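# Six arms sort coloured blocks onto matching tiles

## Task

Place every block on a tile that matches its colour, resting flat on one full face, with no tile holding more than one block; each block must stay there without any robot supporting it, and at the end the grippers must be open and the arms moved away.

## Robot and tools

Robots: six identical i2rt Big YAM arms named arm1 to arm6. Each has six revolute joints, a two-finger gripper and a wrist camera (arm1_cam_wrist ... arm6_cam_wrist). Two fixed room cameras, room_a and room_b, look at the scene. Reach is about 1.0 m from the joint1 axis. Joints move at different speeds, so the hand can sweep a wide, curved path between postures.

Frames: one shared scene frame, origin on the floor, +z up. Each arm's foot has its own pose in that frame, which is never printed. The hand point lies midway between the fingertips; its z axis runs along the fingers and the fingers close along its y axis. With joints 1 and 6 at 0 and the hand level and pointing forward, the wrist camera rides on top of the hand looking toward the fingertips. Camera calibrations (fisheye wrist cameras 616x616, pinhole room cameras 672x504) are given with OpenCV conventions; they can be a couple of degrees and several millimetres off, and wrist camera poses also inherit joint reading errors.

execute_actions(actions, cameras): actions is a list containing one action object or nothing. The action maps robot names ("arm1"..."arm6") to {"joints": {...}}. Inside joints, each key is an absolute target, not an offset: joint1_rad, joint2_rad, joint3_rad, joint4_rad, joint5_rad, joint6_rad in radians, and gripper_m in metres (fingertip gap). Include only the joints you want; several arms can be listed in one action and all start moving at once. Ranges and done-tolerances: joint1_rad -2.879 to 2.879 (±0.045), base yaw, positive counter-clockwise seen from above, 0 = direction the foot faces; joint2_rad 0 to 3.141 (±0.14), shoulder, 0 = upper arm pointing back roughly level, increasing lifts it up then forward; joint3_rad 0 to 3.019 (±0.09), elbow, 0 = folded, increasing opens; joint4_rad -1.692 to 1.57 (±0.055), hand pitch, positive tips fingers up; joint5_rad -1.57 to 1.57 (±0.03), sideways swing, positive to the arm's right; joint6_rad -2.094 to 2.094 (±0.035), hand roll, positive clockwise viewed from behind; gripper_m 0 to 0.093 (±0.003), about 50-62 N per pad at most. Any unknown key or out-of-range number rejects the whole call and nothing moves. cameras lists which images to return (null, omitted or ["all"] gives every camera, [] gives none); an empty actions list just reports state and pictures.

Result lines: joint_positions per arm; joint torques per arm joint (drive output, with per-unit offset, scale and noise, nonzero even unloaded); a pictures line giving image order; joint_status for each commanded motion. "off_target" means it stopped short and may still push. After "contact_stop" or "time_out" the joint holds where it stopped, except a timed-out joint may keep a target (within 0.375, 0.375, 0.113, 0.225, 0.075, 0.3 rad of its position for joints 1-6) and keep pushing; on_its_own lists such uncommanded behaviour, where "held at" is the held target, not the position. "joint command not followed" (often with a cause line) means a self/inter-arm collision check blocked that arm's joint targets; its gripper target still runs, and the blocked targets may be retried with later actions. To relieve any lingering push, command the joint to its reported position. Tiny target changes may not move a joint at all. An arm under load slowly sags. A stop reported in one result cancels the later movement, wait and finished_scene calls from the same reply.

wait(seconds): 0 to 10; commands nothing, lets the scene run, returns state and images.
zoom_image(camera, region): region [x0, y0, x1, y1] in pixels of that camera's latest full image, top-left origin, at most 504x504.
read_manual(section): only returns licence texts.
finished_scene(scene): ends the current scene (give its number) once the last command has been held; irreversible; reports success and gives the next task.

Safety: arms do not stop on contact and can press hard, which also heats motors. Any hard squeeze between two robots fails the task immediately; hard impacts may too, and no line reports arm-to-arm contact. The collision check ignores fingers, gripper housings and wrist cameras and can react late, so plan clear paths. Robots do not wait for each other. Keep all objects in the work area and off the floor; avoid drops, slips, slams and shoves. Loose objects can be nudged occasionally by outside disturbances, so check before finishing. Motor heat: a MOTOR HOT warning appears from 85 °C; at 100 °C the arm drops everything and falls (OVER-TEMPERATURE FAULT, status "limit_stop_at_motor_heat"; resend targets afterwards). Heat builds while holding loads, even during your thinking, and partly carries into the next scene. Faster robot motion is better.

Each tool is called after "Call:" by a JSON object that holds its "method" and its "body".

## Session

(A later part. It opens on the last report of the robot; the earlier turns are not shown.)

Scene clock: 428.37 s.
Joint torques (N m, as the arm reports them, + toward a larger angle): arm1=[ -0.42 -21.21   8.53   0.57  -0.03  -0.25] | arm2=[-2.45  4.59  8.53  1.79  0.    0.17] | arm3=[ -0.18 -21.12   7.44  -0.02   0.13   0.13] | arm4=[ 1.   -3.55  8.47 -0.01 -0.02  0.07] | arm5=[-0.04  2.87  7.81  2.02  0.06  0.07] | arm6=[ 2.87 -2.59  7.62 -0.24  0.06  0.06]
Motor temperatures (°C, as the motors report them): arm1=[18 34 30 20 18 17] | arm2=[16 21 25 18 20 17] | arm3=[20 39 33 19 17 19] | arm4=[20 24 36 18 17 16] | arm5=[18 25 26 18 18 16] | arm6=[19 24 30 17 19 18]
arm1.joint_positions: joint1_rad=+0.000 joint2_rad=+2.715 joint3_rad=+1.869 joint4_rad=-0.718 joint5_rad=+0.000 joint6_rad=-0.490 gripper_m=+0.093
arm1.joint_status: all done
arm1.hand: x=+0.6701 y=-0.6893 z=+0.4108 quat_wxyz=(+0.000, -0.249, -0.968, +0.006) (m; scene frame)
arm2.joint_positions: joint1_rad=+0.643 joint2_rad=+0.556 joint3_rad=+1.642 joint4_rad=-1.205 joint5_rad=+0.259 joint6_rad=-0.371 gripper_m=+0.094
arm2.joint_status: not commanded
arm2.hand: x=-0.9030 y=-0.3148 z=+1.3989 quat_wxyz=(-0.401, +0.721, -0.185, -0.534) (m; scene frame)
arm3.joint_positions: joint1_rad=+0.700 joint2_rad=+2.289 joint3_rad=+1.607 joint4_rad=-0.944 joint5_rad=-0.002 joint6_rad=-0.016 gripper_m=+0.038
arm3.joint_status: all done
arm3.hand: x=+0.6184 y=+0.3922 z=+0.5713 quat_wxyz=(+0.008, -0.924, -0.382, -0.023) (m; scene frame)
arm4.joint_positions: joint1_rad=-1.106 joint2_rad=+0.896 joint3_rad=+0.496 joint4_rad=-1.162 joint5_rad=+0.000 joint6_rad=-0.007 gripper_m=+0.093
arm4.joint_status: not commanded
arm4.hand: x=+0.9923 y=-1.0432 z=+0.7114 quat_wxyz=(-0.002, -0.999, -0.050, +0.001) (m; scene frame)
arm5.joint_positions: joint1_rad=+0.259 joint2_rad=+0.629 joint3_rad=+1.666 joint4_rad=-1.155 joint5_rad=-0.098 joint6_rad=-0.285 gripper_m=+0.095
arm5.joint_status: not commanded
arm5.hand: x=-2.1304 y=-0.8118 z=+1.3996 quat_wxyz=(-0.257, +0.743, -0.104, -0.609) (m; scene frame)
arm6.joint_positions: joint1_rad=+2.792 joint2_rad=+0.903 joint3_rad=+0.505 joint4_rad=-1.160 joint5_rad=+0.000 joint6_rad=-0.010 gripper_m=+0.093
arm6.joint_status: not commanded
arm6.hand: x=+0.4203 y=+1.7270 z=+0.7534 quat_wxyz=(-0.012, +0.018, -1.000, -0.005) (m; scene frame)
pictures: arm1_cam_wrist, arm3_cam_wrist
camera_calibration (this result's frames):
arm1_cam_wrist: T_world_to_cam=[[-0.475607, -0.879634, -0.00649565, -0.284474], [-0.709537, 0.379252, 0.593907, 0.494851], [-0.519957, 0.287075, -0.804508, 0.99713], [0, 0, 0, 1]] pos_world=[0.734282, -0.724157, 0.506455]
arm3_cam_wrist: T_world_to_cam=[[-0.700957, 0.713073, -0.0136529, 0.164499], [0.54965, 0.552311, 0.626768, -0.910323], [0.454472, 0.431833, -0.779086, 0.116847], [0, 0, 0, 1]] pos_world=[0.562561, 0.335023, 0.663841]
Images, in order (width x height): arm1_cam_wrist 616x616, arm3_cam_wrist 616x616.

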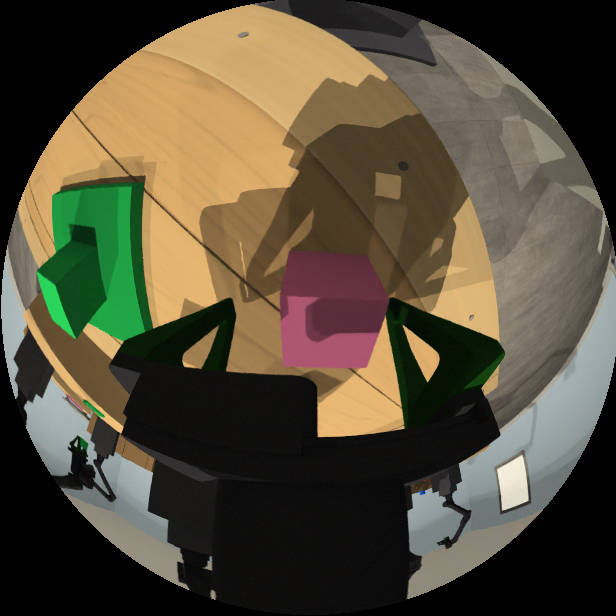

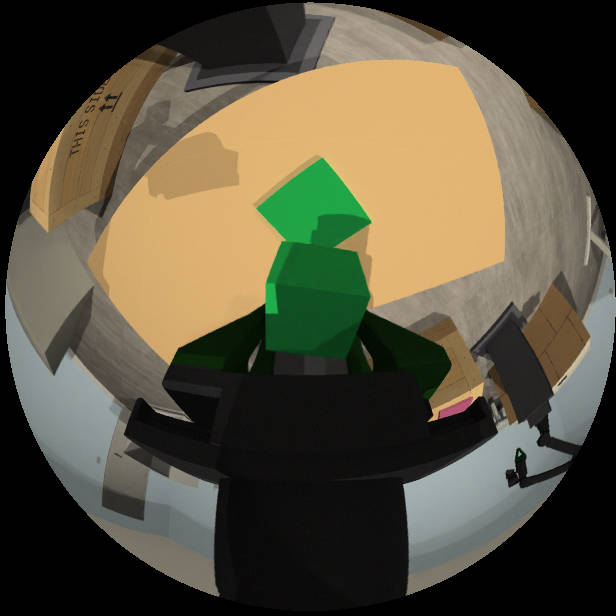

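Call:
{"method": "execute_actions", "body": {"actions": [{"arm1":{"joints":{"gripper_m":0}},"arm3":{"joints":{"joint2_rad":2.562,"joint3_rad":1.725,"joint4_rad":-0.752,"joint6_rad":-0.81}}}], "cameras": ["arm3_cam_wrist","arm1_cam_wrist"]}}

Scene clock: 444.83 s.
Joint torques (N m, as the arm reports them, + toward a larger angle): arm1=[ -0.59 -21.1    8.54   0.57  -0.03  -0.24] | arm2=[-2.11  4.7   8.52  1.78 -0.01  0.15] | arm3=[ -0.38 -24.25   6.75   0.56   0.04  -0.16] | arm4=[ 0.94 -3.56  8.47  0.   -0.01  0.07] | arm5=[-0.06  2.89  7.81  2.02  0.05  0.07] | arm6=[ 2.92 -2.65  7.67 -0.22  0.06  0.07]
Motor temperatures (°C, as the motors report them): arm1=[18 35 30 20 18 17] | arm2=[16 21 25 18 20 17] | arm3=[20 40 33 19 17 19] | arm4=[20 24 37 18 17 16] | arm5=[18 25 26 18 18 16] | arm6=[19 23 30 17 19 18]
arm1.joint_positions: joint1_rad=+0.000 joint2_rad=+2.715 joint3_rad=+1.869 joint4_rad=-0.717 joint5_rad=+0.001 joint6_rad=-0.491 gripper_m=+0.041
arm1.joint_status: gripper_m off_target (ended at +0.041, target +0.000)
arm1.hand: x=+0.6701 y=-0.6894 z=+0.4108 quat_wxyz=(+0.000, -0.249, -0.969, +0.006) (m; scene frame)
arm2.joint_positions: joint1_rad=+0.643 joint2_rad=+0.556 joint3_rad=+1.642 joint4_rad=-1.205 joint5_rad=+0.259 joint6_rad=-0.371 gripper_m=+0.094
arm2.joint_status: not commanded
arm2.hand: x=-0.9030 y=-0.3148 z=+1.3989 quat_wxyz=(-0.401, +0.721, -0.185, -0.534) (m; scene frame)
arm3.joint_positions: joint1_rad=+0.700 joint2_rad=+2.583 joint3_rad=+1.709 joint4_rad=-0.761 joint5_rad=-0.002 joint6_rad=-0.794 gripper_m=+0.038
arm3.joint_status: all done
arm3.hand: x=+0.6153 y=+0.3893 z=+0.4221 quat_wxyz=(-0.001, -0.710, -0.704, -0.029) (m; scene frame)
arm4.joint_positions: joint1_rad=-1.106 joint2_rad=+0.896 joint3_rad=+0.496 joint4_rad=-1.162 joint5_rad=+0.000 joint6_rad=-0.007 gripper_m=+0.093
arm4.joint_status: not commanded
arm4.hand: x=+0.9923 y=-1.0432 z=+0.7114 quat_wxyz=(-0.002, -0.999, -0.050, +0.001) (m; scene frame)
arm5.joint_positions: joint1_rad=+0.259 joint2_rad=+0.629 joint3_rad=+1.666 joint4_rad=-1.155 joint5_rad=-0.098 joint6_rad=-0.285 gripper_m=+0.095
arm5.joint_status: not commanded
arm5.hand: x=-2.1304 y=-0.8118 z=+1.3996 quat_wxyz=(-0.257, +0.743, -0.104, -0.609) (m; scene frame)
arm6.joint_positions: joint1_rad=+2.792 joint2_rad=+0.903 joint3_rad=+0.505 joint4_rad=-1.160 joint5_rad=+0.000 joint6_rad=-0.010 gripper_m=+0.093
arm6.joint_status: not commanded
arm6.hand: x=+0.4203 y=+1.7270 z=+0.7534 quat_wxyz=(-0.012, +0.018, -1.000, -0.005) (m; scene frame)
pictures: arm1_cam_wrist, arm3_cam_wrist
camera_calibration (this result's frames):
arm1_cam_wrist: T_world_to_cam=[[-0.474937, -0.88, -0.00597542, -0.285491], [-0.709755, 0.379024, 0.593793, 0.494926], [-0.520272, 0.286255, -0.804596, 0.996844], [0, 0, 0, 1]] pos_world=[0.734316, -0.724172, 0.506467]
arm3_cam_wrist: T_world_to_cam=[[-0.998426, 0.0160479, -0.0537327, 0.633686], [-0.020694, 0.785113, 0.619006, -0.549958], [0.05212, 0.619144, -0.783546, 0.179731], [0, 0, 0, 1]] pos_world=[0.61194, 0.31033, 0.515305]
Images, in order (width x height): arm1_cam_wrist 616x616, arm3_cam_wrist 616x616.

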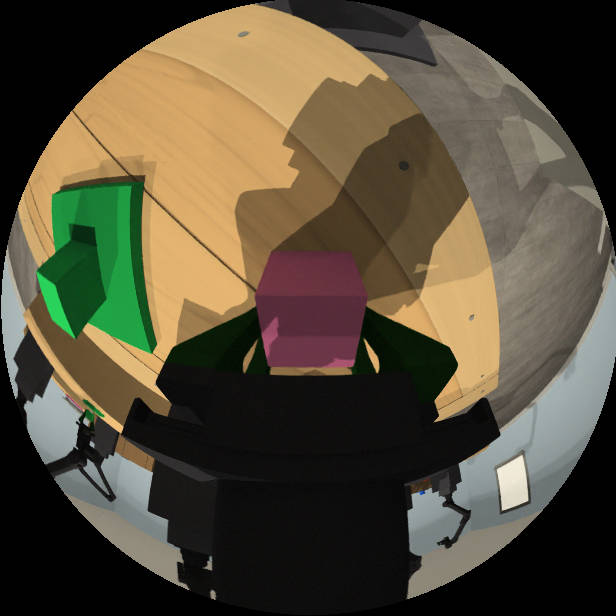

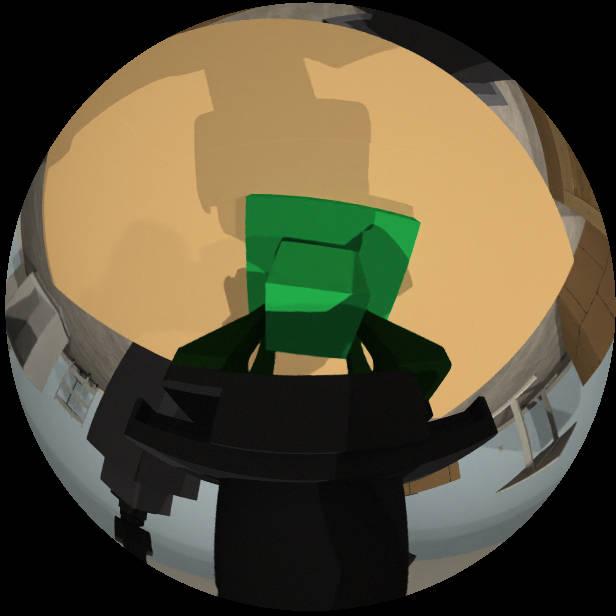

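Call:
{"method": "execute_actions", "body": {"actions": [{"arm1":{"joints":{"joint2_rad":2.3,"joint3_rad":1.55,"joint4_rad":-0.83}},"arm3":{"joints":{"joint2_rad":2.635,"joint4_rad":-0.73}}}], "cameras": ["arm3_cam_wrist"]}}

Scene clock: 457.37 s.
Joint torques (N m, as the arm reports them, + toward a larger angle): arm1=[ -0.52 -16.67   6.56  -0.18  -0.04  -0.24] | arm2=[-2.28  4.8   8.55  1.77  0.02  0.16] | arm3=[ -0.55 -21.72   6.37   0.39   0.03  -0.11] | arm4=[ 0.93 -3.51  8.44  0.   -0.01  0.06] | arm5=[-0.05  2.88  7.79  2.02  0.05  0.07] | arm6=[ 2.88 -2.57  7.63 -0.22  0.06  0.06]
Motor temperatures (°C, as the motors report them): arm1=[18 35 30 20 18 17] | arm2=[16 21 25 18 20 17] | arm3=[20 42 32 19 17 19] | arm4=[20 24 37 18 17 16] | arm5=[18 24 27 18 18 16] | arm6=[19 23 31 17 19 18]
arm1.joint_positions: joint1_rad=+0.000 joint2_rad=+2.283 joint3_rad=+1.557 joint4_rad=-0.820 joint5_rad=+0.001 joint6_rad=-0.491 gripper_m=+0.041
arm1.joint_status: all done
arm1.hand: x=+0.6509 y=-0.6575 z=+0.5911 quat_wxyz=(-0.007, -0.249, -0.968, +0.012) (m; scene frame)
arm2.joint_positions: joint1_rad=+0.643 joint2_rad=+0.556 joint3_rad=+1.642 joint4_rad=-1.205 joint5_rad=+0.259 joint6_rad=-0.371 gripper_m=+0.094
arm2.joint_status: not commanded
arm2.hand: x=-0.9030 y=-0.3148 z=+1.3989 quat_wxyz=(-0.401, +0.721, -0.185, -0.534) (m; scene frame)
arm3.joint_positions: joint1_rad=+0.700 joint2_rad=+2.617 joint3_rad=+1.710 joint4_rad=-0.736 joint5_rad=-0.001 joint6_rad=-0.796 gripper_m=+0.038
arm3.joint_status: all done
arm3.hand: x=+0.6201 y=+0.3941 z=+0.4021 quat_wxyz=(-0.001, -0.709, -0.704, -0.033) (m; scene frame)
arm4.joint_positions: joint1_rad=-1.106 joint2_rad=+0.896 joint3_rad=+0.496 joint4_rad=-1.162 joint5_rad=+0.000 joint6_rad=-0.007 gripper_m=+0.093
arm4.joint_status: not commanded
arm4.hand: x=+0.9923 y=-1.0432 z=+0.7114 quat_wxyz=(-0.002, -0.999, -0.050, +0.001) (m; scene frame)
arm5.joint_positions: joint1_rad=+0.259 joint2_rad=+0.629 joint3_rad=+1.666 joint4_rad=-1.155 joint5_rad=-0.098 joint6_rad=-0.285 gripper_m=+0.095
arm5.joint_status: not commanded
arm5.hand: x=-2.1304 y=-0.8118 z=+1.3996 quat_wxyz=(-0.257, +0.743, -0.104, -0.609) (m; scene frame)
arm6.joint_positions: joint1_rad=+2.792 joint2_rad=+0.903 joint3_rad=+0.505 joint4_rad=-1.160 joint5_rad=+0.000 joint6_rad=-0.010 gripper_m=+0.093
arm6.joint_status: not commanded
arm6.hand: x=+0.4203 y=+1.7270 z=+0.7534 quat_wxyz=(-0.012, +0.018, -1.000, -0.005) (m; scene frame)
pictures: arm3_cam_wrist
camera_calibration (this result's frames):
arm3_cam_wrist: T_world_to_cam=[[-0.998184, 0.0147932, -0.0583856, 0.639482], [-0.0248691, 0.781651, 0.62322, -0.538964], [0.0548566, 0.62354, -0.779864, 0.155937], [0, 0, 0, 1]] pos_world=[0.616364, 0.314589, 0.49484]
Images, in order (width x height): arm3_cam_wrist 616x616.

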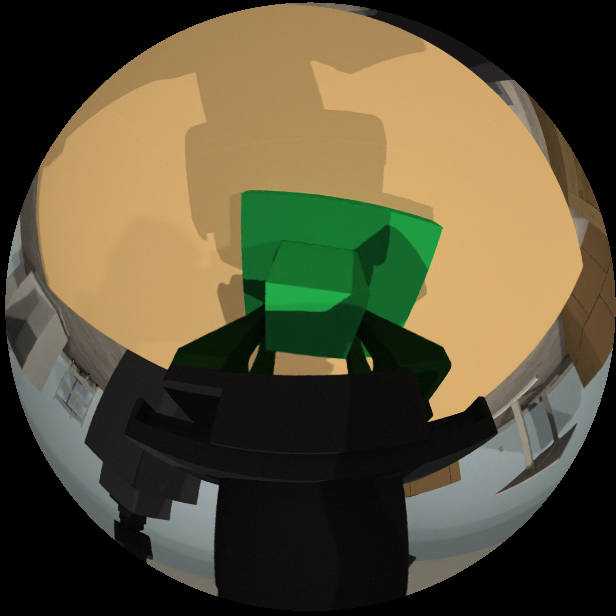

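Call:
{"method": "execute_actions", "body": {"actions": [{"arm1":{"joints":{"joint1_rad":-1.867,"joint6_rad":-0.64}},"arm3":{"joints":{"joint2_rad":2.66}},"arm4":{"joints":{"joint1_rad":-1.81}}}], "cameras": ["arm3_cam_wrist","arm1_cam_wrist"]}}

Scene clock: 472.80 s.
Joint torques (N m, as the arm reports them, + toward a larger angle): arm1=[  0.81 -17.14   6.49  -0.23  -0.13  -0.25] | arm2=[-2.26  5.09  8.54  1.81  0.    0.15] | arm3=[ -0.38 -19.51   6.4    0.42   0.02  -0.12] | arm4=[-0.27 -3.48  8.44 -0.01 -0.01  0.07] | arm5=[-0.03  2.88  7.81  2.02  0.05  0.07] | arm6=[ 2.95 -2.64  7.61 -0.26  0.05  0.06]
Motor temperatures (°C, as the motors report them): arm1=[18 34 30 20 18 17] | arm2=[16 21 25 18 20 17] | arm3=[20 41 32 19 17 19] | arm4=[20 24 37 18 17 16] | arm5=[18 24 27 18 18 16] | arm6=[19 23 31 17 19 18]
arm1.joint_positions: joint1_rad=-1.879 joint2_rad=+2.283 joint3_rad=+1.557 joint4_rad=-0.820 joint5_rad=+0.002 joint6_rad=-0.626 gripper_m=+0.041
arm1.joint_status: all done
arm1.hand: x=-0.2737 y=-0.3050 z=+0.5943 quat_wxyz=(+0.002, -0.902, -0.432, +0.016) (m; scene frame)
arm2.joint_positions: joint1_rad=+0.643 joint2_rad=+0.556 joint3_rad=+1.642 joint4_rad=-1.205 joint5_rad=+0.259 joint6_rad=-0.371 gripper_m=+0.094
arm2.joint_status: not commanded
arm2.hand: x=-0.9030 y=-0.3148 z=+1.3989 quat_wxyz=(-0.401, +0.721, -0.185, -0.534) (m; scene frame)
arm3.joint_positions: joint1_rad=+0.700 joint2_rad=+2.617 joint3_rad=+1.710 joint4_rad=-0.736 joint5_rad=-0.001 joint6_rad=-0.796 gripper_m=+0.038
arm3.joint_status: all done
arm3.hand: x=+0.6202 y=+0.3942 z=+0.4019 quat_wxyz=(-0.001, -0.709, -0.704, -0.033) (m; scene frame)
arm4.joint_positions: joint1_rad=-1.804 joint2_rad=+0.896 joint3_rad=+0.496 joint4_rad=-1.162 joint5_rad=+0.000 joint6_rad=-0.007 gripper_m=+0.093
arm4.joint_status: all done
arm4.hand: x=+1.0259 y=-0.9161 z=+0.7111 quat_wxyz=(+0.000, -0.956, +0.295, +0.000) (m; scene frame)
arm5.joint_positions: joint1_rad=+0.259 joint2_rad=+0.629 joint3_rad=+1.666 joint4_rad=-1.155 joint5_rad=-0.098 joint6_rad=-0.285 gripper_m=+0.095
arm5.joint_status: not commanded
arm5.hand: x=-2.1304 y=-0.8118 z=+1.3996 quat_wxyz=(-0.257, +0.743, -0.104, -0.609) (m; scene frame)
arm6.joint_positions: joint1_rad=+2.792 joint2_rad=+0.903 joint3_rad=+0.505 joint4_rad=-1.160 joint5_rad=+0.000 joint6_rad=-0.010 gripper_m=+0.093
arm6.joint_status: not commanded
arm6.hand: x=+0.4203 y=+1.7270 z=+0.7534 quat_wxyz=(-0.012, +0.018, -1.000, -0.005) (m; scene frame)
pictures: arm1_cam_wrist, arm3_cam_wrist
camera_calibration (this result's frames):
arm1_cam_wrist: T_world_to_cam=[[-0.784496, 0.620134, 0.000906763, -0.0255954], [0.507547, 0.641227, 0.57552, -0.00558009], [0.356318, 0.451953, -0.817787, 0.841729], [0, 0, 0, 1]] pos_world=[-0.317171, -0.360972, 0.69159]
arm3_cam_wrist: T_world_to_cam=[[-0.998168, 0.0148089, -0.0586555, 0.639673], [-0.0250399, 0.781486, 0.62342, -0.538818], [0.0550706, 0.623747, -0.779684, 0.155403], [0, 0, 0, 1]] pos_world=[0.616451, 0.314674, 0.494595]
Images, in order (width x height): arm1_cam_wrist 616x616, arm3_cam_wrist 616x616.

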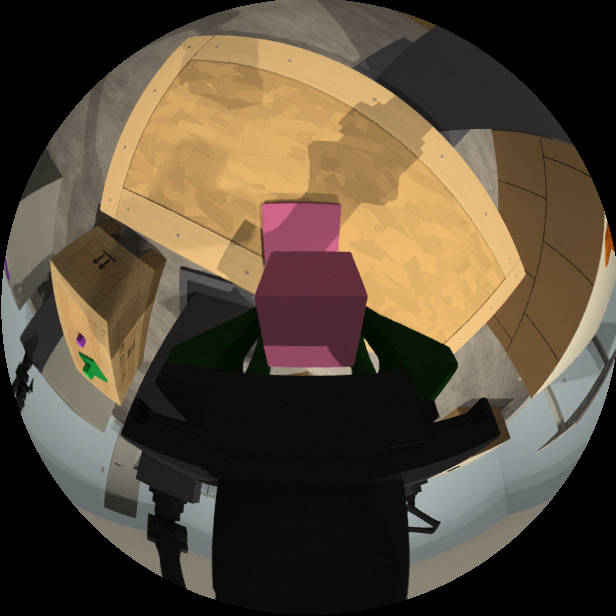

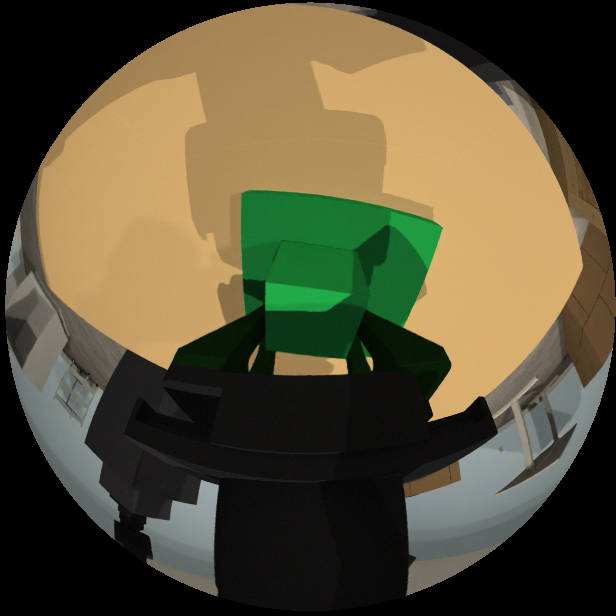

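Call:
{"method": "execute_actions", "body": {"actions": [{"arm1":{"joints":{"joint2_rad":2.553,"joint3_rad":1.595,"joint4_rad":-0.56}},"arm3":{"joints":{"joint2_rad":2.617,"gripper_m":0.093}},"arm4":{"joints":{"joint1_rad":-1.82,"joint2_rad":2.58,"joint3_rad":2.18,"joint4_rad":-1.13,"joint6_rad":0.465}}}], "cameras": ["arm3_cam_wrist","arm1_cam_wrist","arm4_cam_wrist"]}}

Scene clock: 485.07 s.
Joint torques (N m, as the arm reports them, + toward a larger angle): arm1=[  0.87 -20.69   6.88   0.81  -0.12  -0.24] | arm2=[-2.2   4.79  8.51  1.79  0.    0.14] | arm3=[ -0.46 -23.18   6.36   0.39   0.02  -0.13] | arm4=[ -0.62 -29.93  10.83   0.33   0.03   0.11] | arm5=[-0.03  2.86  7.8   2.01  0.05  0.07] | arm6=[ 2.77 -2.53  7.63 -0.24  0.05  0.07]
Motor temperatures (°C, as the motors report them): arm1=[18 34 29 20 18 17] | arm2=[16 20 25 18 20 17] | arm3=[20 41 31 19 17 19] | arm4=[20 24 37 18 17 16] | arm5=[18 24 27 18 18 16] | arm6=[19 23 31 17 19 18]
arm1.joint_positions: joint1_rad=-1.879 joint2_rad=+2.577 joint3_rad=+1.574 joint4_rad=-0.575 joint5_rad=+0.002 joint6_rad=-0.626 gripper_m=+0.041
arm1.joint_status: all done
arm1.hand: x=-0.2444 y=-0.2976 z=+0.4282 quat_wxyz=(-0.001, -0.902, -0.432, -0.001) (m; scene frame)
arm2.joint_positions: joint1_rad=+0.643 joint2_rad=+0.556 joint3_rad=+1.642 joint4_rad=-1.205 joint5_rad=+0.259 joint6_rad=-0.371 gripper_m=+0.094
arm2.joint_status: not commanded
arm2.hand: x=-0.9030 y=-0.3148 z=+1.3989 quat_wxyz=(-0.401, +0.721, -0.185, -0.534) (m; scene frame)
arm3.joint_positions: joint1_rad=+0.700 joint2_rad=+2.615 joint3_rad=+1.710 joint4_rad=-0.736 joint5_rad=-0.001 joint6_rad=-0.796 gripper_m=+0.093
arm3.joint_status: all done
arm3.hand: x=+0.6196 y=+0.3937 z=+0.4030 quat_wxyz=(-0.001, -0.709, -0.704, -0.032) (m; scene frame)
arm4.joint_positions: joint1_rad=-1.810 joint2_rad=+2.589 joint3_rad=+2.144 joint4_rad=-1.133 joint5_rad=+0.000 joint6_rad=+0.454 gripper_m=+0.093
arm4.joint_status: all done
arm4.hand: x=+0.5931 y=-0.6112 z=+0.4946 quat_wxyz=(+0.000, -0.861, +0.508, -0.007) (m; scene frame)
arm5.joint_positions: joint1_rad=+0.259 joint2_rad=+0.629 joint3_rad=+1.666 joint4_rad=-1.155 joint5_rad=-0.098 joint6_rad=-0.285 gripper_m=+0.095
arm5.joint_status: not commanded
arm5.hand: x=-2.1304 y=-0.8118 z=+1.3996 quat_wxyz=(-0.257, +0.743, -0.104, -0.609) (m; scene frame)
arm6.joint_positions: joint1_rad=+2.792 joint2_rad=+0.903 joint3_rad=+0.505 joint4_rad=-1.160 joint5_rad=+0.000 joint6_rad=-0.010 gripper_m=+0.093
arm6.joint_status: not commanded
arm6.hand: x=+0.4203 y=+1.7270 z=+0.7534 quat_wxyz=(-0.012, +0.018, -1.000, -0.005) (m; scene frame)
pictures: arm1_cam_wrist, arm3_cam_wrist, arm4_cam_wrist
camera_calibration (this result's frames):
arm1_cam_wrist: T_world_to_cam=[[-0.784519, 0.619821, -0.018749, 0.00123902], [0.488464, 0.63632, 0.597076, 0.0550002], [0.382011, 0.45926, -0.801965, 0.693816], [0, 0, 0, 1]] pos_world=[-0.290939, -0.354407, 0.5236]
arm3_cam_wrist: T_world_to_cam=[[-0.998248, 0.0147312, -0.0573061, 0.63872], [-0.0241863, 0.782312, 0.622417, -0.539549], [0.0540002, 0.622713, -0.780585, 0.158073], [0, 0, 0, 1]] pos_world=[0.616015, 0.314252, 0.495817]
arm4_cam_wrist: T_world_to_cam=[[0.877289, 0.479962, 0.000978723, -0.232835], [0.381745, -0.698999, 0.604708, -0.946334], [0.290921, -0.53013, -0.796447, 0.0195659], [0, 0, 0, 1]] pos_world=[0.55983, -0.539362, 0.588067]
Images, in order (width x height): arm1_cam_wrist 616x616, arm3_cam_wrist 616x616, arm4_cam_wrist 616x616.

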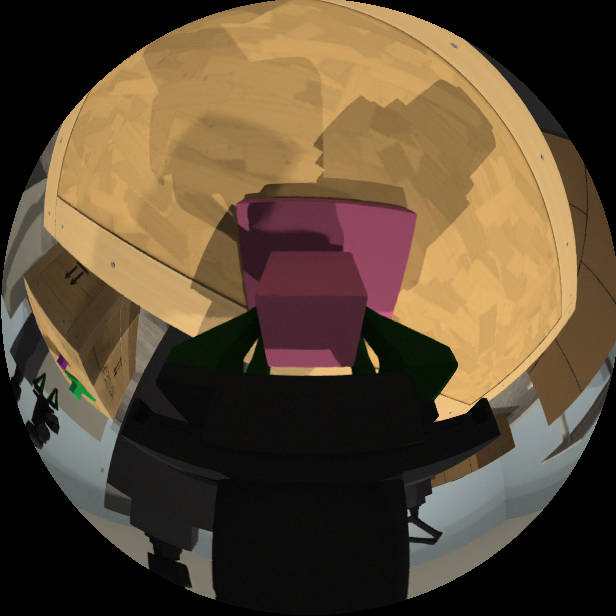

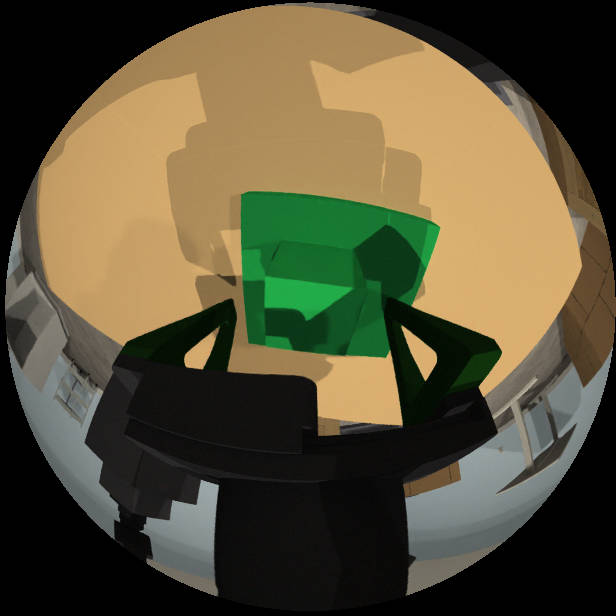

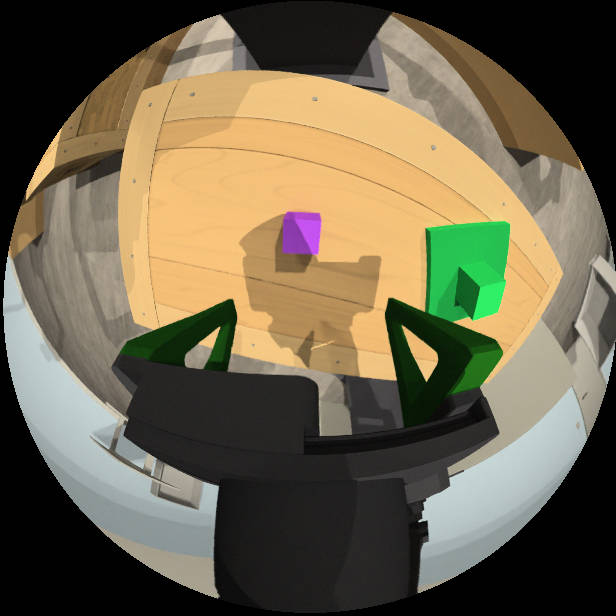

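Call:
{"method": "execute_actions", "body": {"actions": [{"arm1":{"joints":{"joint2_rad":2.615}},"arm3":{"joints":{"joint2_rad":2.2,"joint3_rad":1.5,"joint4_rad":-0.87}},"arm4":{"joints":{"joint2_rad":2.795,"joint3_rad":2.28,"joint4_rad":-1.02}}}], "cameras": ["arm3_cam_wrist","arm1_cam_wrist","arm4_cam_wrist"]}}

Scene clock: 505.10 s.
Joint torques (N m, as the arm reports them, + toward a larger angle): arm1=[  0.8  -16.29   6.73   0.78  -0.12  -0.25] | arm2=[-2.07  4.54  8.51  1.8   0.01  0.17] | arm3=[ -0.44 -19.42   6.86   0.18   0.03  -0.12] | arm4=[ -0.33 -29.69   8.65   0.55  -0.02   0.11] | arm5=[-0.05  2.87  7.8   2.01  0.05  0.07] | arm6=[ 2.93 -2.58  7.66 -0.23  0.07  0.07]
Motor temperatures (°C, as the motors report them): arm1=[18 35 29 20 18 17] | arm2=[16 20 25 18 20 17] | arm3=[20 43 31 19 17 19] | arm4=[20 29 40 18 17 16] | arm5=[18 24 27 18 18 16] | arm6=[19 22 31 17 19 18]
arm1.joint_positions: joint1_rad=-1.879 joint2_rad=+2.590 joint3_rad=+1.574 joint4_rad=-0.575 joint5_rad=+0.002 joint6_rad=-0.626 gripper_m=+0.041
arm1.joint_status: all done
arm1.hand: x=-0.2392 y=-0.2962 z=+0.4212 quat_wxyz=(-0.002, -0.902, -0.432, -0.007) (m; scene frame)
arm2.joint_positions: joint1_rad=+0.643 joint2_rad=+0.556 joint3_rad=+1.642 joint4_rad=-1.205 joint5_rad=+0.259 joint6_rad=-0.371 gripper_m=+0.094
arm2.joint_status: not commanded
arm2.hand: x=-0.9030 y=-0.3148 z=+1.3989 quat_wxyz=(-0.401, +0.721, -0.185, -0.534) (m; scene frame)
arm3.joint_positions: joint1_rad=+0.700 joint2_rad=+2.185 joint3_rad=+1.497 joint4_rad=-0.866 joint5_rad=-0.001 joint6_rad=-0.796 gripper_m=+0.093
arm3.joint_status: all done
arm3.hand: x=+0.6257 y=+0.3994 z=+0.5990 quat_wxyz=(+0.000, -0.709, -0.705, +0.012) (m; scene frame)
arm4.joint_positions: joint1_rad=-1.813 joint2_rad=+2.790 joint3_rad=+2.268 joint4_rad=-1.027 joint5_rad=+0.001 joint6_rad=+0.454 gripper_m=+0.093
arm4.joint_status: all done
arm4.hand: x=+0.5836 y=-0.6021 z=+0.3936 quat_wxyz=(+0.001, -0.861, +0.509, +0.007) (m; scene frame)
arm5.joint_positions: joint1_rad=+0.259 joint2_rad=+0.629 joint3_rad=+1.666 joint4_rad=-1.155 joint5_rad=-0.098 joint6_rad=-0.285 gripper_m=+0.095
arm5.joint_status: not commanded
arm5.hand: x=-2.1304 y=-0.8118 z=+1.3996 quat_wxyz=(-0.257, +0.743, -0.104, -0.609) (m; scene frame)
arm6.joint_positions: joint1_rad=+2.792 joint2_rad=+0.903 joint3_rad=+0.505 joint4_rad=-1.160 joint5_rad=+0.000 joint6_rad=-0.010 gripper_m=+0.093
arm6.joint_status: not commanded
arm6.hand: x=+0.4203 y=+1.7270 z=+0.7534 quat_wxyz=(-0.012, +0.018, -1.000, -0.005) (m; scene frame)
pictures: arm1_cam_wrist, arm3_cam_wrist, arm4_cam_wrist
camera_calibration (this result's frames):
arm1_cam_wrist: T_world_to_cam=[[-0.784274, 0.619861, -0.026205, 0.00748962], [0.481139, 0.634338, 0.605079, 0.0501053], [0.391688, 0.46194, -0.795734, 0.686053], [0, 0, 0, 1]] pos_world=[-0.286952, -0.353341, 0.515794]
arm3_cam_wrist: T_world_to_cam=[[-0.999905, 0.0130911, 0.00436971, 0.620719], [0.0132261, 0.818506, 0.574345, -0.675024], [0.00394218, 0.574348, -0.818602, 0.380587], [0, 0, 0, 1]] pos_world=[0.628087, 0.325796, 0.696534]
arm4_cam_wrist: T_world_to_cam=[[0.878285, 0.478037, -0.00980162, -0.22623], [0.392975, -0.710021, 0.58433, -0.880425], [0.272372, -0.51706, -0.811457, -0.0286351], [0, 0, 0, 1]] pos_world=[0.552479, -0.53178, 0.489005]
Images, in order (width x height): arm1_cam_wrist 616x616, arm3_cam_wrist 616x616, arm4_cam_wrist 616x616.

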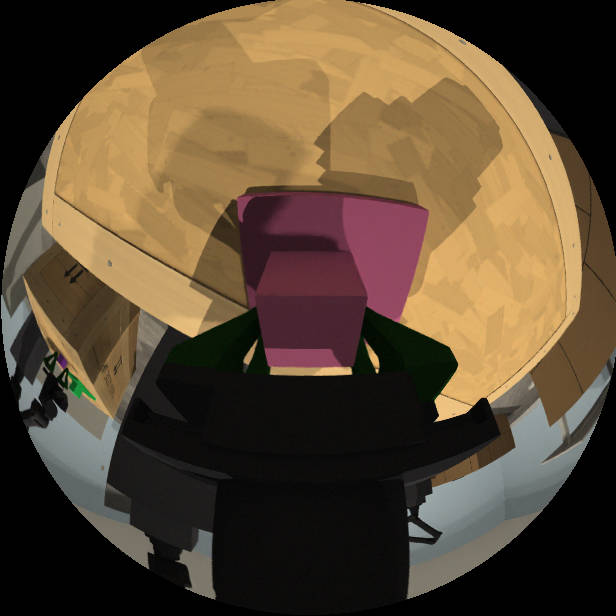

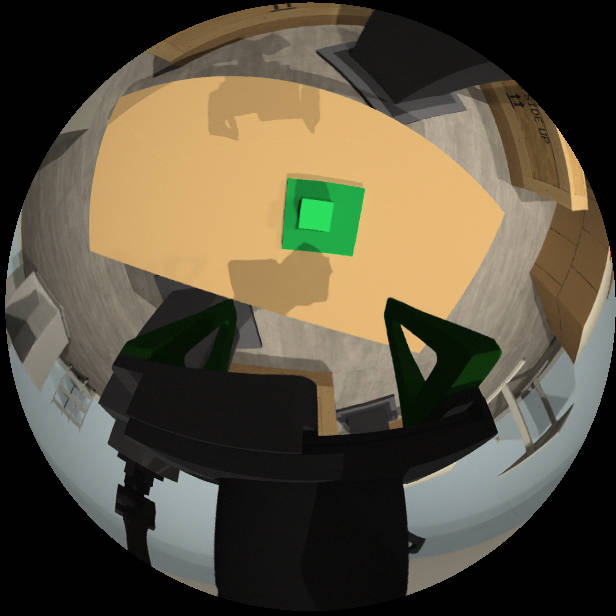

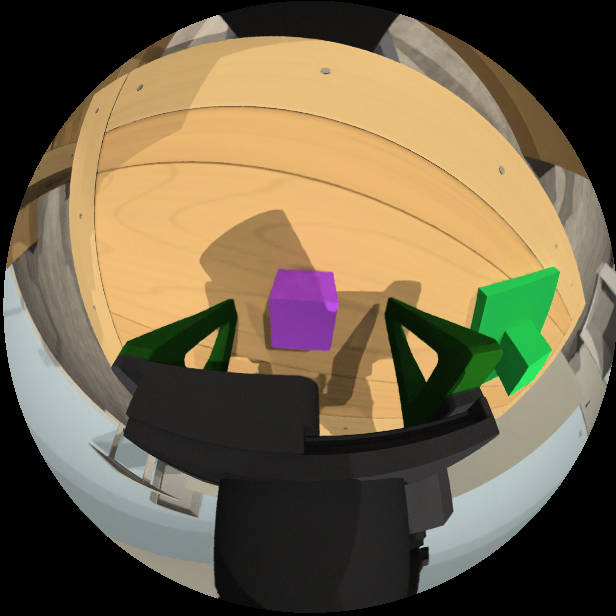

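Call:
{"method": "execute_actions", "body": {"actions": [{"arm1":{"joints":{"joint2_rad":2.63,"joint4_rad":-0.515}},"arm4":{"joints":{"joint2_rad":2.835}}}], "cameras": ["arm1_cam_wrist","arm4_cam_wrist"]}}

Scene clock: 511.83 s.
Joint torques (N m, as the arm reports them, + toward a larger angle): arm1=[  0.86 -15.61   6.83   1.21  -0.12  -0.25] | arm2=[-2.24  4.69  8.47  1.82  0.01  0.15] | arm3=[ -0.53 -19.79   6.76   0.18   0.01  -0.11] | arm4=[ -0.2  -27.28   8.57   0.49   0.     0.1 ] | arm5=[-0.06  2.9   7.8   2.01  0.05  0.07] | arm6=[ 2.96 -2.67  7.62 -0.22  0.06  0.06]
Motor temperatures (°C, as the motors report them): arm1=[18 35 29 20 18 17] | arm2=[16 20 25 18 20 17] | arm3=[20 42 31 19 17 19] | arm4=[20 30 39 18 17 16] | arm5=[18 24 27 18 18 16] | arm6=[19 22 31 17 19 18]
arm1.joint_positions: joint1_rad=-1.879 joint2_rad=+2.592 joint3_rad=+1.574 joint4_rad=-0.538 joint5_rad=+0.002 joint6_rad=-0.627 gripper_m=+0.041
arm1.joint_status: all done
arm1.hand: x=-0.2471 y=-0.2984 z=+0.4199 quat_wxyz=(+0.001, -0.902, -0.432, +0.010) (m; scene frame)
arm2.joint_positions: joint1_rad=+0.643 joint2_rad=+0.556 joint3_rad=+1.642 joint4_rad=-1.205 joint5_rad=+0.259 joint6_rad=-0.371 gripper_m=+0.094
arm2.joint_status: not commanded
arm2.hand: x=-0.9030 y=-0.3148 z=+1.3989 quat_wxyz=(-0.401, +0.721, -0.185, -0.534) (m; scene frame)
arm3.joint_positions: joint1_rad=+0.700 joint2_rad=+2.185 joint3_rad=+1.497 joint4_rad=-0.866 joint5_rad=-0.001 joint6_rad=-0.796 gripper_m=+0.093
arm3.joint_status: not commanded
arm3.hand: x=+0.6257 y=+0.3994 z=+0.5990 quat_wxyz=(+0.000, -0.709, -0.705, +0.012) (m; scene frame)
arm4.joint_positions: joint1_rad=-1.813 joint2_rad=+2.805 joint3_rad=+2.268 joint4_rad=-1.027 joint5_rad=+0.001 joint6_rad=+0.455 gripper_m=+0.093
arm4.joint_status: all done
arm4.hand: x=+0.5880 y=-0.6052 z=+0.3833 quat_wxyz=(+0.001, -0.861, +0.509, +0.000) (m; scene frame)
arm5.joint_positions: joint1_rad=+0.259 joint2_rad=+0.629 joint3_rad=+1.666 joint4_rad=-1.155 joint5_rad=-0.098 joint6_rad=-0.285 gripper_m=+0.095
arm5.joint_status: not commanded
arm5.hand: x=-2.1304 y=-0.8118 z=+1.3996 quat_wxyz=(-0.257, +0.743, -0.104, -0.609) (m; scene frame)
arm6.joint_positions: joint1_rad=+2.792 joint2_rad=+0.903 joint3_rad=+0.505 joint4_rad=-1.160 joint5_rad=+0.000 joint6_rad=-0.010 gripper_m=+0.093
arm6.joint_status: not commanded
arm6.hand: x=+0.4203 y=+1.7270 z=+0.7534 quat_wxyz=(-0.012, +0.018, -1.000, -0.005) (m; scene frame)
pictures: arm1_cam_wrist, arm4_cam_wrist
camera_calibration (this result's frames):
arm1_cam_wrist: T_world_to_cam=[[-0.784972, 0.619503, -0.0059396, -0.00608545], [0.500795, 0.640142, 0.5826, 0.0720623], [0.364725, 0.45435, -0.812737, 0.687349], [0, 0, 0, 1]] pos_world=[-0.291558, -0.354657, 0.516614]
arm4_cam_wrist: T_world_to_cam=[[0.878729, 0.477308, -0.00355139, -0.231834], [0.385631, -0.705527, 0.594576, -0.875265], [0.28129, -0.52384, -0.804032, -0.0519945], [0, 0, 0, 1]] pos_world=[0.555874, -0.534103, 0.477783]
Images, in order (width x height): arm1_cam_wrist 616x616, arm4_cam_wrist 616x616.

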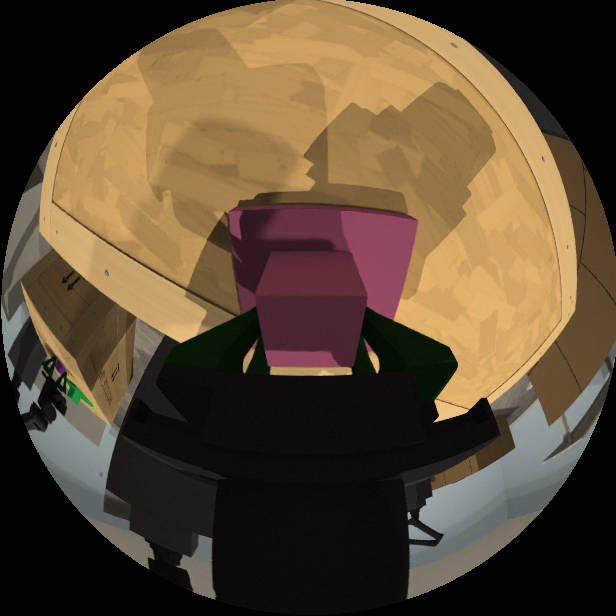

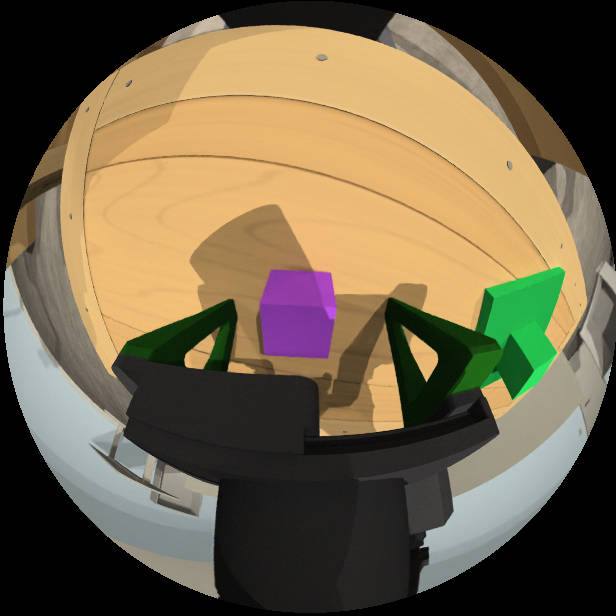

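Call:
{"method": "execute_actions", "body": {"actions": [{"arm1":{"joints":{"joint2_rad":2.592,"joint4_rad":-0.538,"gripper_m":0.093}},"arm4":{"joints":{"joint2_rad":2.82,"joint4_rad":-1.075,"gripper_m":0.05}}}], "cameras": ["arm1_cam_wrist","arm4_cam_wrist"]}}

Call:
{"method": "execute_actions", "body": {"actions": [{"arm1":{"joints":{"joint2_rad":2.4}},"arm4":{"joints":{"gripper_m":0}}}], "cameras": ["arm1_cam_wrist","arm4_cam_wrist"]}}

Scene clock: 522.10 s.
Joint torques (N m, as the arm reports them, + toward a larger angle): arm1=[  0.81 -18.06   6.94   0.2   -0.12  -0.24] | arm2=[-2.07  5.01  8.57  1.78  0.01  0.15] | arm3=[ -0.38 -19.43   6.84   0.17   0.02  -0.13] | arm4=[ -0.17 -28.44   8.5   -0.4    0.02   0.1 ] | arm5=[-0.03  2.89  7.8   2.02  0.05  0.07] | arm6=[ 2.9  -2.62  7.63 -0.22  0.06  0.07]
Motor temperatures (°C, as the motors report them): arm1=[18 34 29 20 18 17] | arm2=[16 20 25 18 20 17] | arm3=[20 42 32 19 17 19] | arm4=[20 30 38 18 17 16] | arm5=[18 24 27 18 18 16] | arm6=[19 22 31 17 19 18]
arm1.joint_positions: joint1_rad=-1.879 joint2_rad=+2.592 joint3_rad=+1.574 joint4_rad=-0.538 joint5_rad=+0.002 joint6_rad=-0.627 gripper_m=+0.093
arm1.joint_status: all done
arm1.hand: x=-0.2471 y=-0.2984 z=+0.4199 quat_wxyz=(+0.001, -0.902, -0.432, +0.010) (m; scene frame)
arm2.joint_positions: joint1_rad=+0.643 joint2_rad=+0.556 joint3_rad=+1.642 joint4_rad=-1.205 joint5_rad=+0.259 joint6_rad=-0.371 gripper_m=+0.094
arm2.joint_status: not commanded
arm2.hand: x=-0.9030 y=-0.3148 z=+1.3989 quat_wxyz=(-0.401, +0.721, -0.185, -0.534) (m; scene frame)
arm3.joint_positions: joint1_rad=+0.700 joint2_rad=+2.185 joint3_rad=+1.497 joint4_rad=-0.866 joint5_rad=-0.001 joint6_rad=-0.796 gripper_m=+0.093
arm3.joint_status: not commanded
arm3.hand: x=+0.6257 y=+0.3994 z=+0.5990 quat_wxyz=(+0.000, -0.709, -0.705, +0.012) (m; scene frame)
arm4.joint_positions: joint1_rad=-1.815 joint2_rad=+2.805 joint3_rad=+2.268 joint4_rad=-1.058 joint5_rad=+0.001 joint6_rad=+0.455 gripper_m=+0.050
arm4.joint_status: all done
arm4.hand: x=+0.5952 y=-0.6085 z=+0.3834 quat_wxyz=(-0.001, -0.860, +0.510, -0.016) (m; scene frame)
arm5.joint_positions: joint1_rad=+0.259 joint2_rad=+0.629 joint3_rad=+1.666 joint4_rad=-1.155 joint5_rad=-0.098 joint6_rad=-0.285 gripper_m=+0.095
arm5.joint_status: not commanded
arm5.hand: x=-2.1304 y=-0.8118 z=+1.3996 quat_wxyz=(-0.257, +0.743, -0.104, -0.609) (m; scene frame)
arm6.joint_positions: joint1_rad=+2.792 joint2_rad=+0.903 joint3_rad=+0.505 joint4_rad=-1.160 joint5_rad=+0.000 joint6_rad=-0.010 gripper_m=+0.093
arm6.joint_status: not commanded
arm6.hand: x=+0.4203 y=+1.7270 z=+0.7534 quat_wxyz=(-0.012, +0.018, -1.000, -0.005) (m; scene frame)
pictures: arm1_cam_wrist, arm4_cam_wrist
camera_calibration (this result's frames):
arm1_cam_wrist: T_world_to_cam=[[-0.784972, 0.619503, -0.0059396, -0.00608545], [0.500795, 0.640142, 0.5826, 0.0720623], [0.364725, 0.45435, -0.812737, 0.687349], [0, 0, 0, 1]] pos_world=[-0.291558, -0.354657, 0.516614]
arm4_cam_wrist: T_world_to_cam=[[0.879932, 0.474997, 0.00983501, -0.24391], [0.368328, -0.69511, 0.617379, -0.872529], [0.30009, -0.539629, -0.786605, -0.0830988], [0, 0, 0, 1]] pos_world=[0.560938, -0.535489, 0.475714]
Images, in order (width x height): arm1_cam_wrist 616x616, arm4_cam_wrist 616x616.

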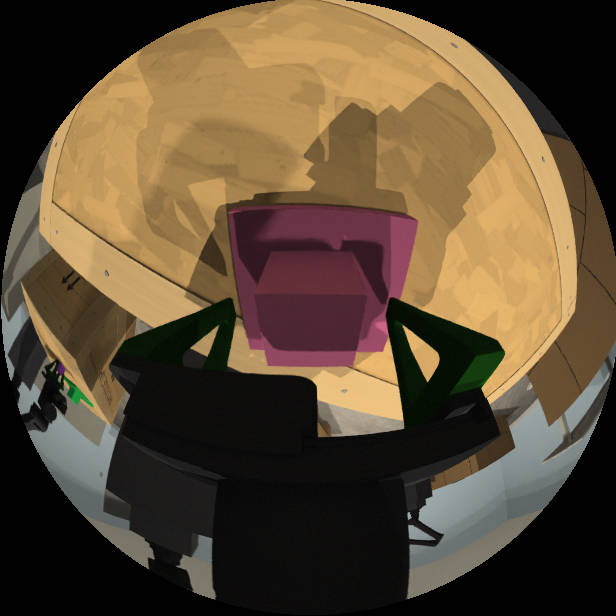

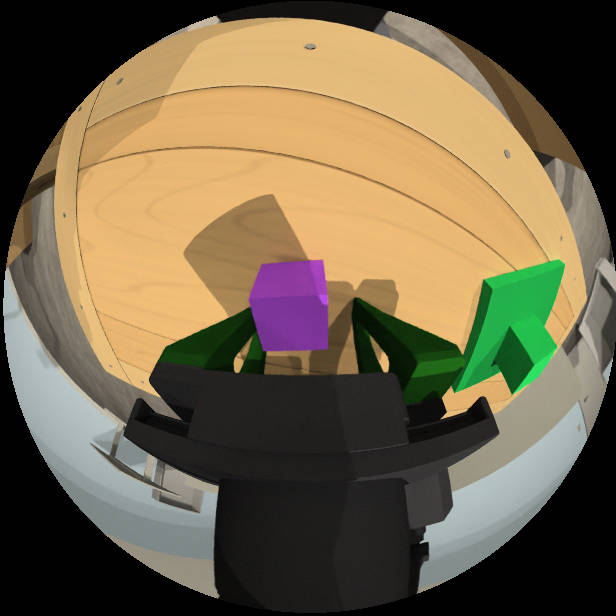

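Scene clock: 523.23 s.
Joint torques (N m, as the arm reports them, + toward a larger angle): arm1=[  0.84 -18.45   8.59   0.64  -0.12  -0.23] | arm2=[-2.32  4.83  8.5   1.81  0.02  0.14] | arm3=[ -0.14 -19.97   6.85   0.17   0.04  -0.13] | arm4=[ -0.22 -28.46   8.49  -0.35   0.08   0.09] | arm5=[-0.03  2.89  7.79  2.02  0.06  0.07] | arm6=[ 2.92 -2.61  7.65 -0.26  0.05  0.07]
Motor temperatures (°C, as the motors report them): arm1=[18 34 29 20 18 17] | arm2=[16 20 25 18 20 17] | arm3=[20 42 32 19 17 19] | arm4=[20 30 38 18 17 16] | arm5=[18 24 27 18 18 16] | arm6=[19 22 31 17 19 18]
arm1.joint_positions: joint1_rad=-1.879 joint2_rad=+2.383 joint3_rad=+1.577 joint4_rad=-0.538 joint5_rad=+0.002 joint6_rad=-0.627 gripper_m=+0.093
arm1.joint_status: all done
arm1.hand: x=-0.3222 y=-0.3186 z=+0.5472 quat_wxyz=(+0.020, -0.896, -0.429, +0.114) (m; scene frame)
arm2.joint_positions: joint1_rad=+0.643 joint2_rad=+0.556 joint3_rad=+1.642 joint4_rad=-1.205 joint5_rad=+0.259 joint6_rad=-0.371 gripper_m=+0.094
arm2.joint_status: not commanded
arm2.hand: x=-0.9030 y=-0.3148 z=+1.3989 quat_wxyz=(-0.401, +0.721, -0.185, -0.534) (m; scene frame)
arm3.joint_positions: joint1_rad=+0.700 joint2_rad=+2.185 joint3_rad=+1.497 joint4_rad=-0.866 joint5_rad=-0.001 joint6_rad=-0.796 gripper_m=+0.093
arm3.joint_status: not commanded
arm3.hand: x=+0.6257 y=+0.3994 z=+0.5990 quat_wxyz=(+0.000, -0.709, -0.705, +0.012) (m; scene frame)
arm4.joint_positions: joint1_rad=-1.815 joint2_rad=+2.805 joint3_rad=+2.268 joint4_rad=-1.060 joint5_rad=-0.001 joint6_rad=+0.455 gripper_m=+0.032
arm4.joint_status: gripper_m off_target (ended at +0.032, target +0.000)
arm4.hand: x=+0.5955 y=-0.6090 z=+0.3835 quat_wxyz=(-0.002, -0.860, +0.510, -0.017) (m; scene frame)
arm5.joint_positions: joint1_rad=+0.259 joint2_rad=+0.629 joint3_rad=+1.666 joint4_rad=-1.155 joint5_rad=-0.098 joint6_rad=-0.285 gripper_m=+0.095
arm5.joint_status: not commanded
arm5.hand: x=-2.1304 y=-0.8118 z=+1.3996 quat_wxyz=(-0.257, +0.743, -0.104, -0.609) (m; scene frame)
arm6.joint_positions: joint1_rad=+2.792 joint2_rad=+0.903 joint3_rad=+0.505 joint4_rad=-1.160 joint5_rad=+0.000 joint6_rad=-0.010 gripper_m=+0.093
arm6.joint_status: not commanded
arm6.hand: x=+0.4203 y=+1.7270 z=+0.7534 quat_wxyz=(-0.012, +0.018, -1.000, -0.005) (m; scene frame)
pictures: arm1_cam_wrist, arm4_cam_wrist
camera_calibration (this result's frames):
arm1_cam_wrist: T_world_to_cam=[[-0.772949, 0.623261, 0.118725, -0.114998], [0.605291, 0.668286, 0.432454, 0.173277], [0.190189, 0.406128, -0.893805, 0.800154], [0, 0, 0, 1]] pos_world=[-0.345951, -0.36909, 0.653901]
arm4_cam_wrist: T_world_to_cam=[[0.87995, 0.474974, 0.00931502, -0.243709], [0.367874, -0.693678, 0.619257, -0.872539], [0.300593, -0.541489, -0.785133, -0.0854137], [0, 0, 0, 1]] pos_world=[0.56111, -0.535756, 0.475535]
Images, in order (width x height): arm1_cam_wrist 616x616, arm4_cam_wrist 616x616.

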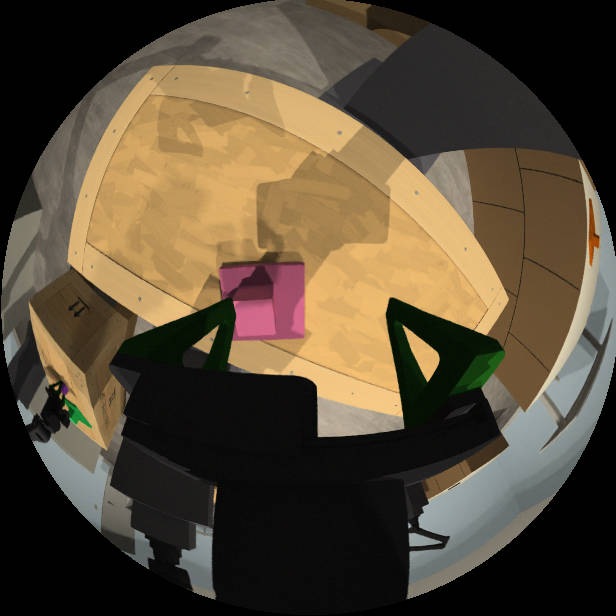

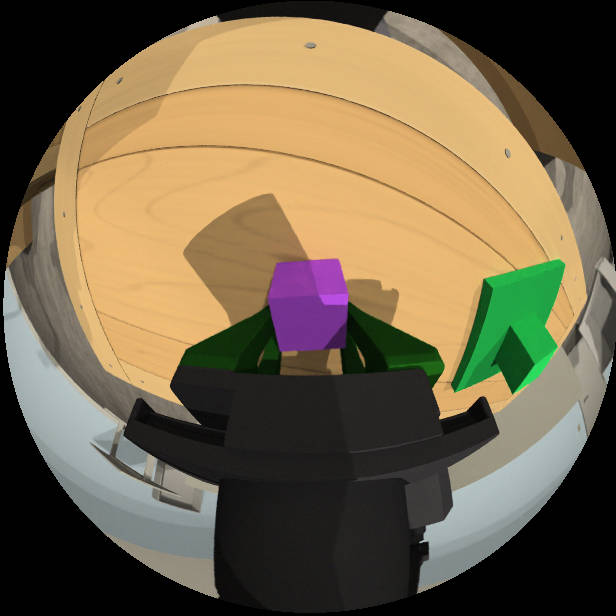

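Call:
{"method": "execute_actions", "body": {"actions": [{"arm1":{"joints":{"joint2_rad":2.2,"joint3_rad":1.45,"joint4_rad":-0.82}},"arm4":{"joints":{"joint1_rad":0.162,"joint2_rad":2.08,"joint3_rad":1.55,"joint4_rad":-1.055,"joint6_rad":0.2}}}], "cameras": ["arm1_cam_wrist","arm4_cam_wrist"]}}

Scene clock: 535.90 s.
Joint torques (N m, as the arm reports them, + toward a larger angle): arm1=[  0.81 -17.72   6.99  -0.51  -0.12  -0.24] | arm2=[-2.03  4.58  8.51  1.78  0.    0.18] | arm3=[ -0.33 -19.83   6.86   0.27   0.03  -0.13] | arm4=[ -0.4  -23.14   7.68  -0.02   0.07  -0.09] | arm5=[-0.06  2.89  7.81  2.02  0.06  0.07] | arm6=[ 2.94 -2.68  7.61 -0.25  0.06  0.06]
Motor temperatures (°C, as the motors report them): arm1=[18 35 30 20 18 17] | arm2=[16 20 25 18 20 17] | arm3=[20 42 32 19 17 19] | arm4=[20 30 38 18 17 16] | arm5=[18 24 27 18 18 16] | arm6=[19 22 31 17 19 18]
arm1.joint_positions: joint1_rad=-1.879 joint2_rad=+2.206 joint3_rad=+1.450 joint4_rad=-0.805 joint5_rad=+0.002 joint6_rad=-0.627 gripper_m=+0.093
arm1.joint_status: all done
arm1.hand: x=-0.2435 y=-0.2968 z=+0.6077 quat_wxyz=(+0.001, -0.902, -0.432, +0.008) (m; scene frame)
arm2.joint_positions: joint1_rad=+0.643 joint2_rad=+0.556 joint3_rad=+1.642 joint4_rad=-1.205 joint5_rad=+0.259 joint6_rad=-0.371 gripper_m=+0.094
arm2.joint_status: not commanded
arm2.hand: x=-0.9030 y=-0.3148 z=+1.3989 quat_wxyz=(-0.401, +0.721, -0.185, -0.534) (m; scene frame)
arm3.joint_positions: joint1_rad=+0.700 joint2_rad=+2.185 joint3_rad=+1.497 joint4_rad=-0.866 joint5_rad=-0.001 joint6_rad=-0.796 gripper_m=+0.093
arm3.joint_status: not commanded
arm3.hand: x=+0.6257 y=+0.3994 z=+0.5990 quat_wxyz=(+0.000, -0.709, -0.705, +0.012) (m; scene frame)
arm4.joint_positions: joint1_rad=+0.167 joint2_rad=+2.083 joint3_rad=+1.547 joint4_rad=-1.049 joint5_rad=-0.001 joint6_rad=+0.209 gripper_m=+0.032
arm4.joint_status: all done
arm4.hand: x=+1.0634 y=-1.6053 z=+0.6270 quat_wxyz=(+0.001, -0.837, -0.547, -0.007) (m; scene frame)
arm5.joint_positions: joint1_rad=+0.259 joint2_rad=+0.629 joint3_rad=+1.666 joint4_rad=-1.155 joint5_rad=-0.098 joint6_rad=-0.285 gripper_m=+0.095
arm5.joint_status: not commanded
arm5.hand: x=-2.1304 y=-0.8118 z=+1.3996 quat_wxyz=(-0.257, +0.743, -0.104, -0.609) (m; scene frame)
arm6.joint_positions: joint1_rad=+2.792 joint2_rad=+0.903 joint3_rad=+0.505 joint4_rad=-1.160 joint5_rad=+0.000 joint6_rad=-0.010 gripper_m=+0.093
arm6.joint_status: not commanded
arm6.hand: x=+0.4203 y=+1.7270 z=+0.7534 quat_wxyz=(-0.012, +0.018, -1.000, -0.005) (m; scene frame)
pictures: arm1_cam_wrist, arm4_cam_wrist
camera_calibration (this result's frames):
arm1_cam_wrist: T_world_to_cam=[[-0.784952, 0.619499, -0.00842757, -0.00171455], [0.498422, 0.639501, 0.585332, -0.0425872], [0.368002, 0.455257, -0.81075, 0.837784], [0, 0, 0, 1]] pos_world=[-0.288426, -0.353111, 0.704146]
arm4_cam_wrist: T_world_to_cam=[[-0.913315, 0.407096, -0.0113677, 1.62649], [0.317971, 0.730249, 0.604674, 0.461385], [0.254462, 0.548643, -0.796392, 1.23173], [0, 0, 0, 1]] pos_world=[1.02536, -1.67484, 0.720438]
Images, in order (width x height): arm1_cam_wrist 616x616, arm4_cam_wrist 616x616.

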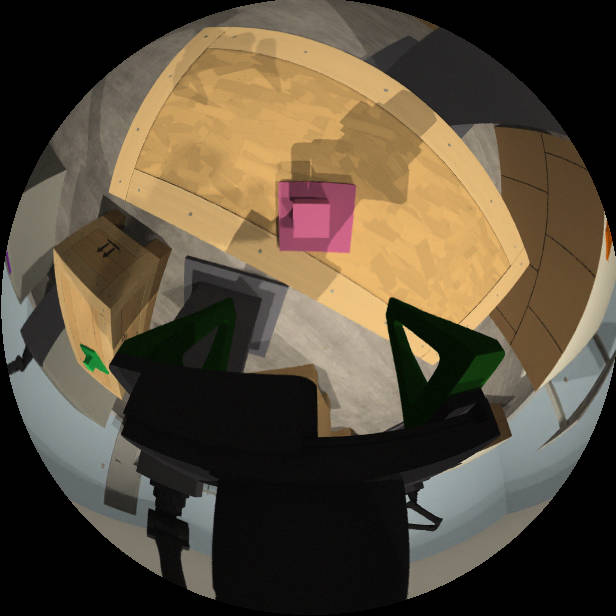

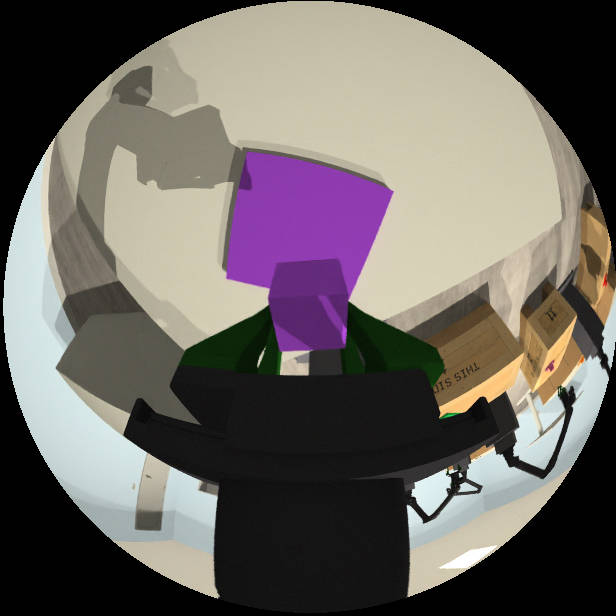

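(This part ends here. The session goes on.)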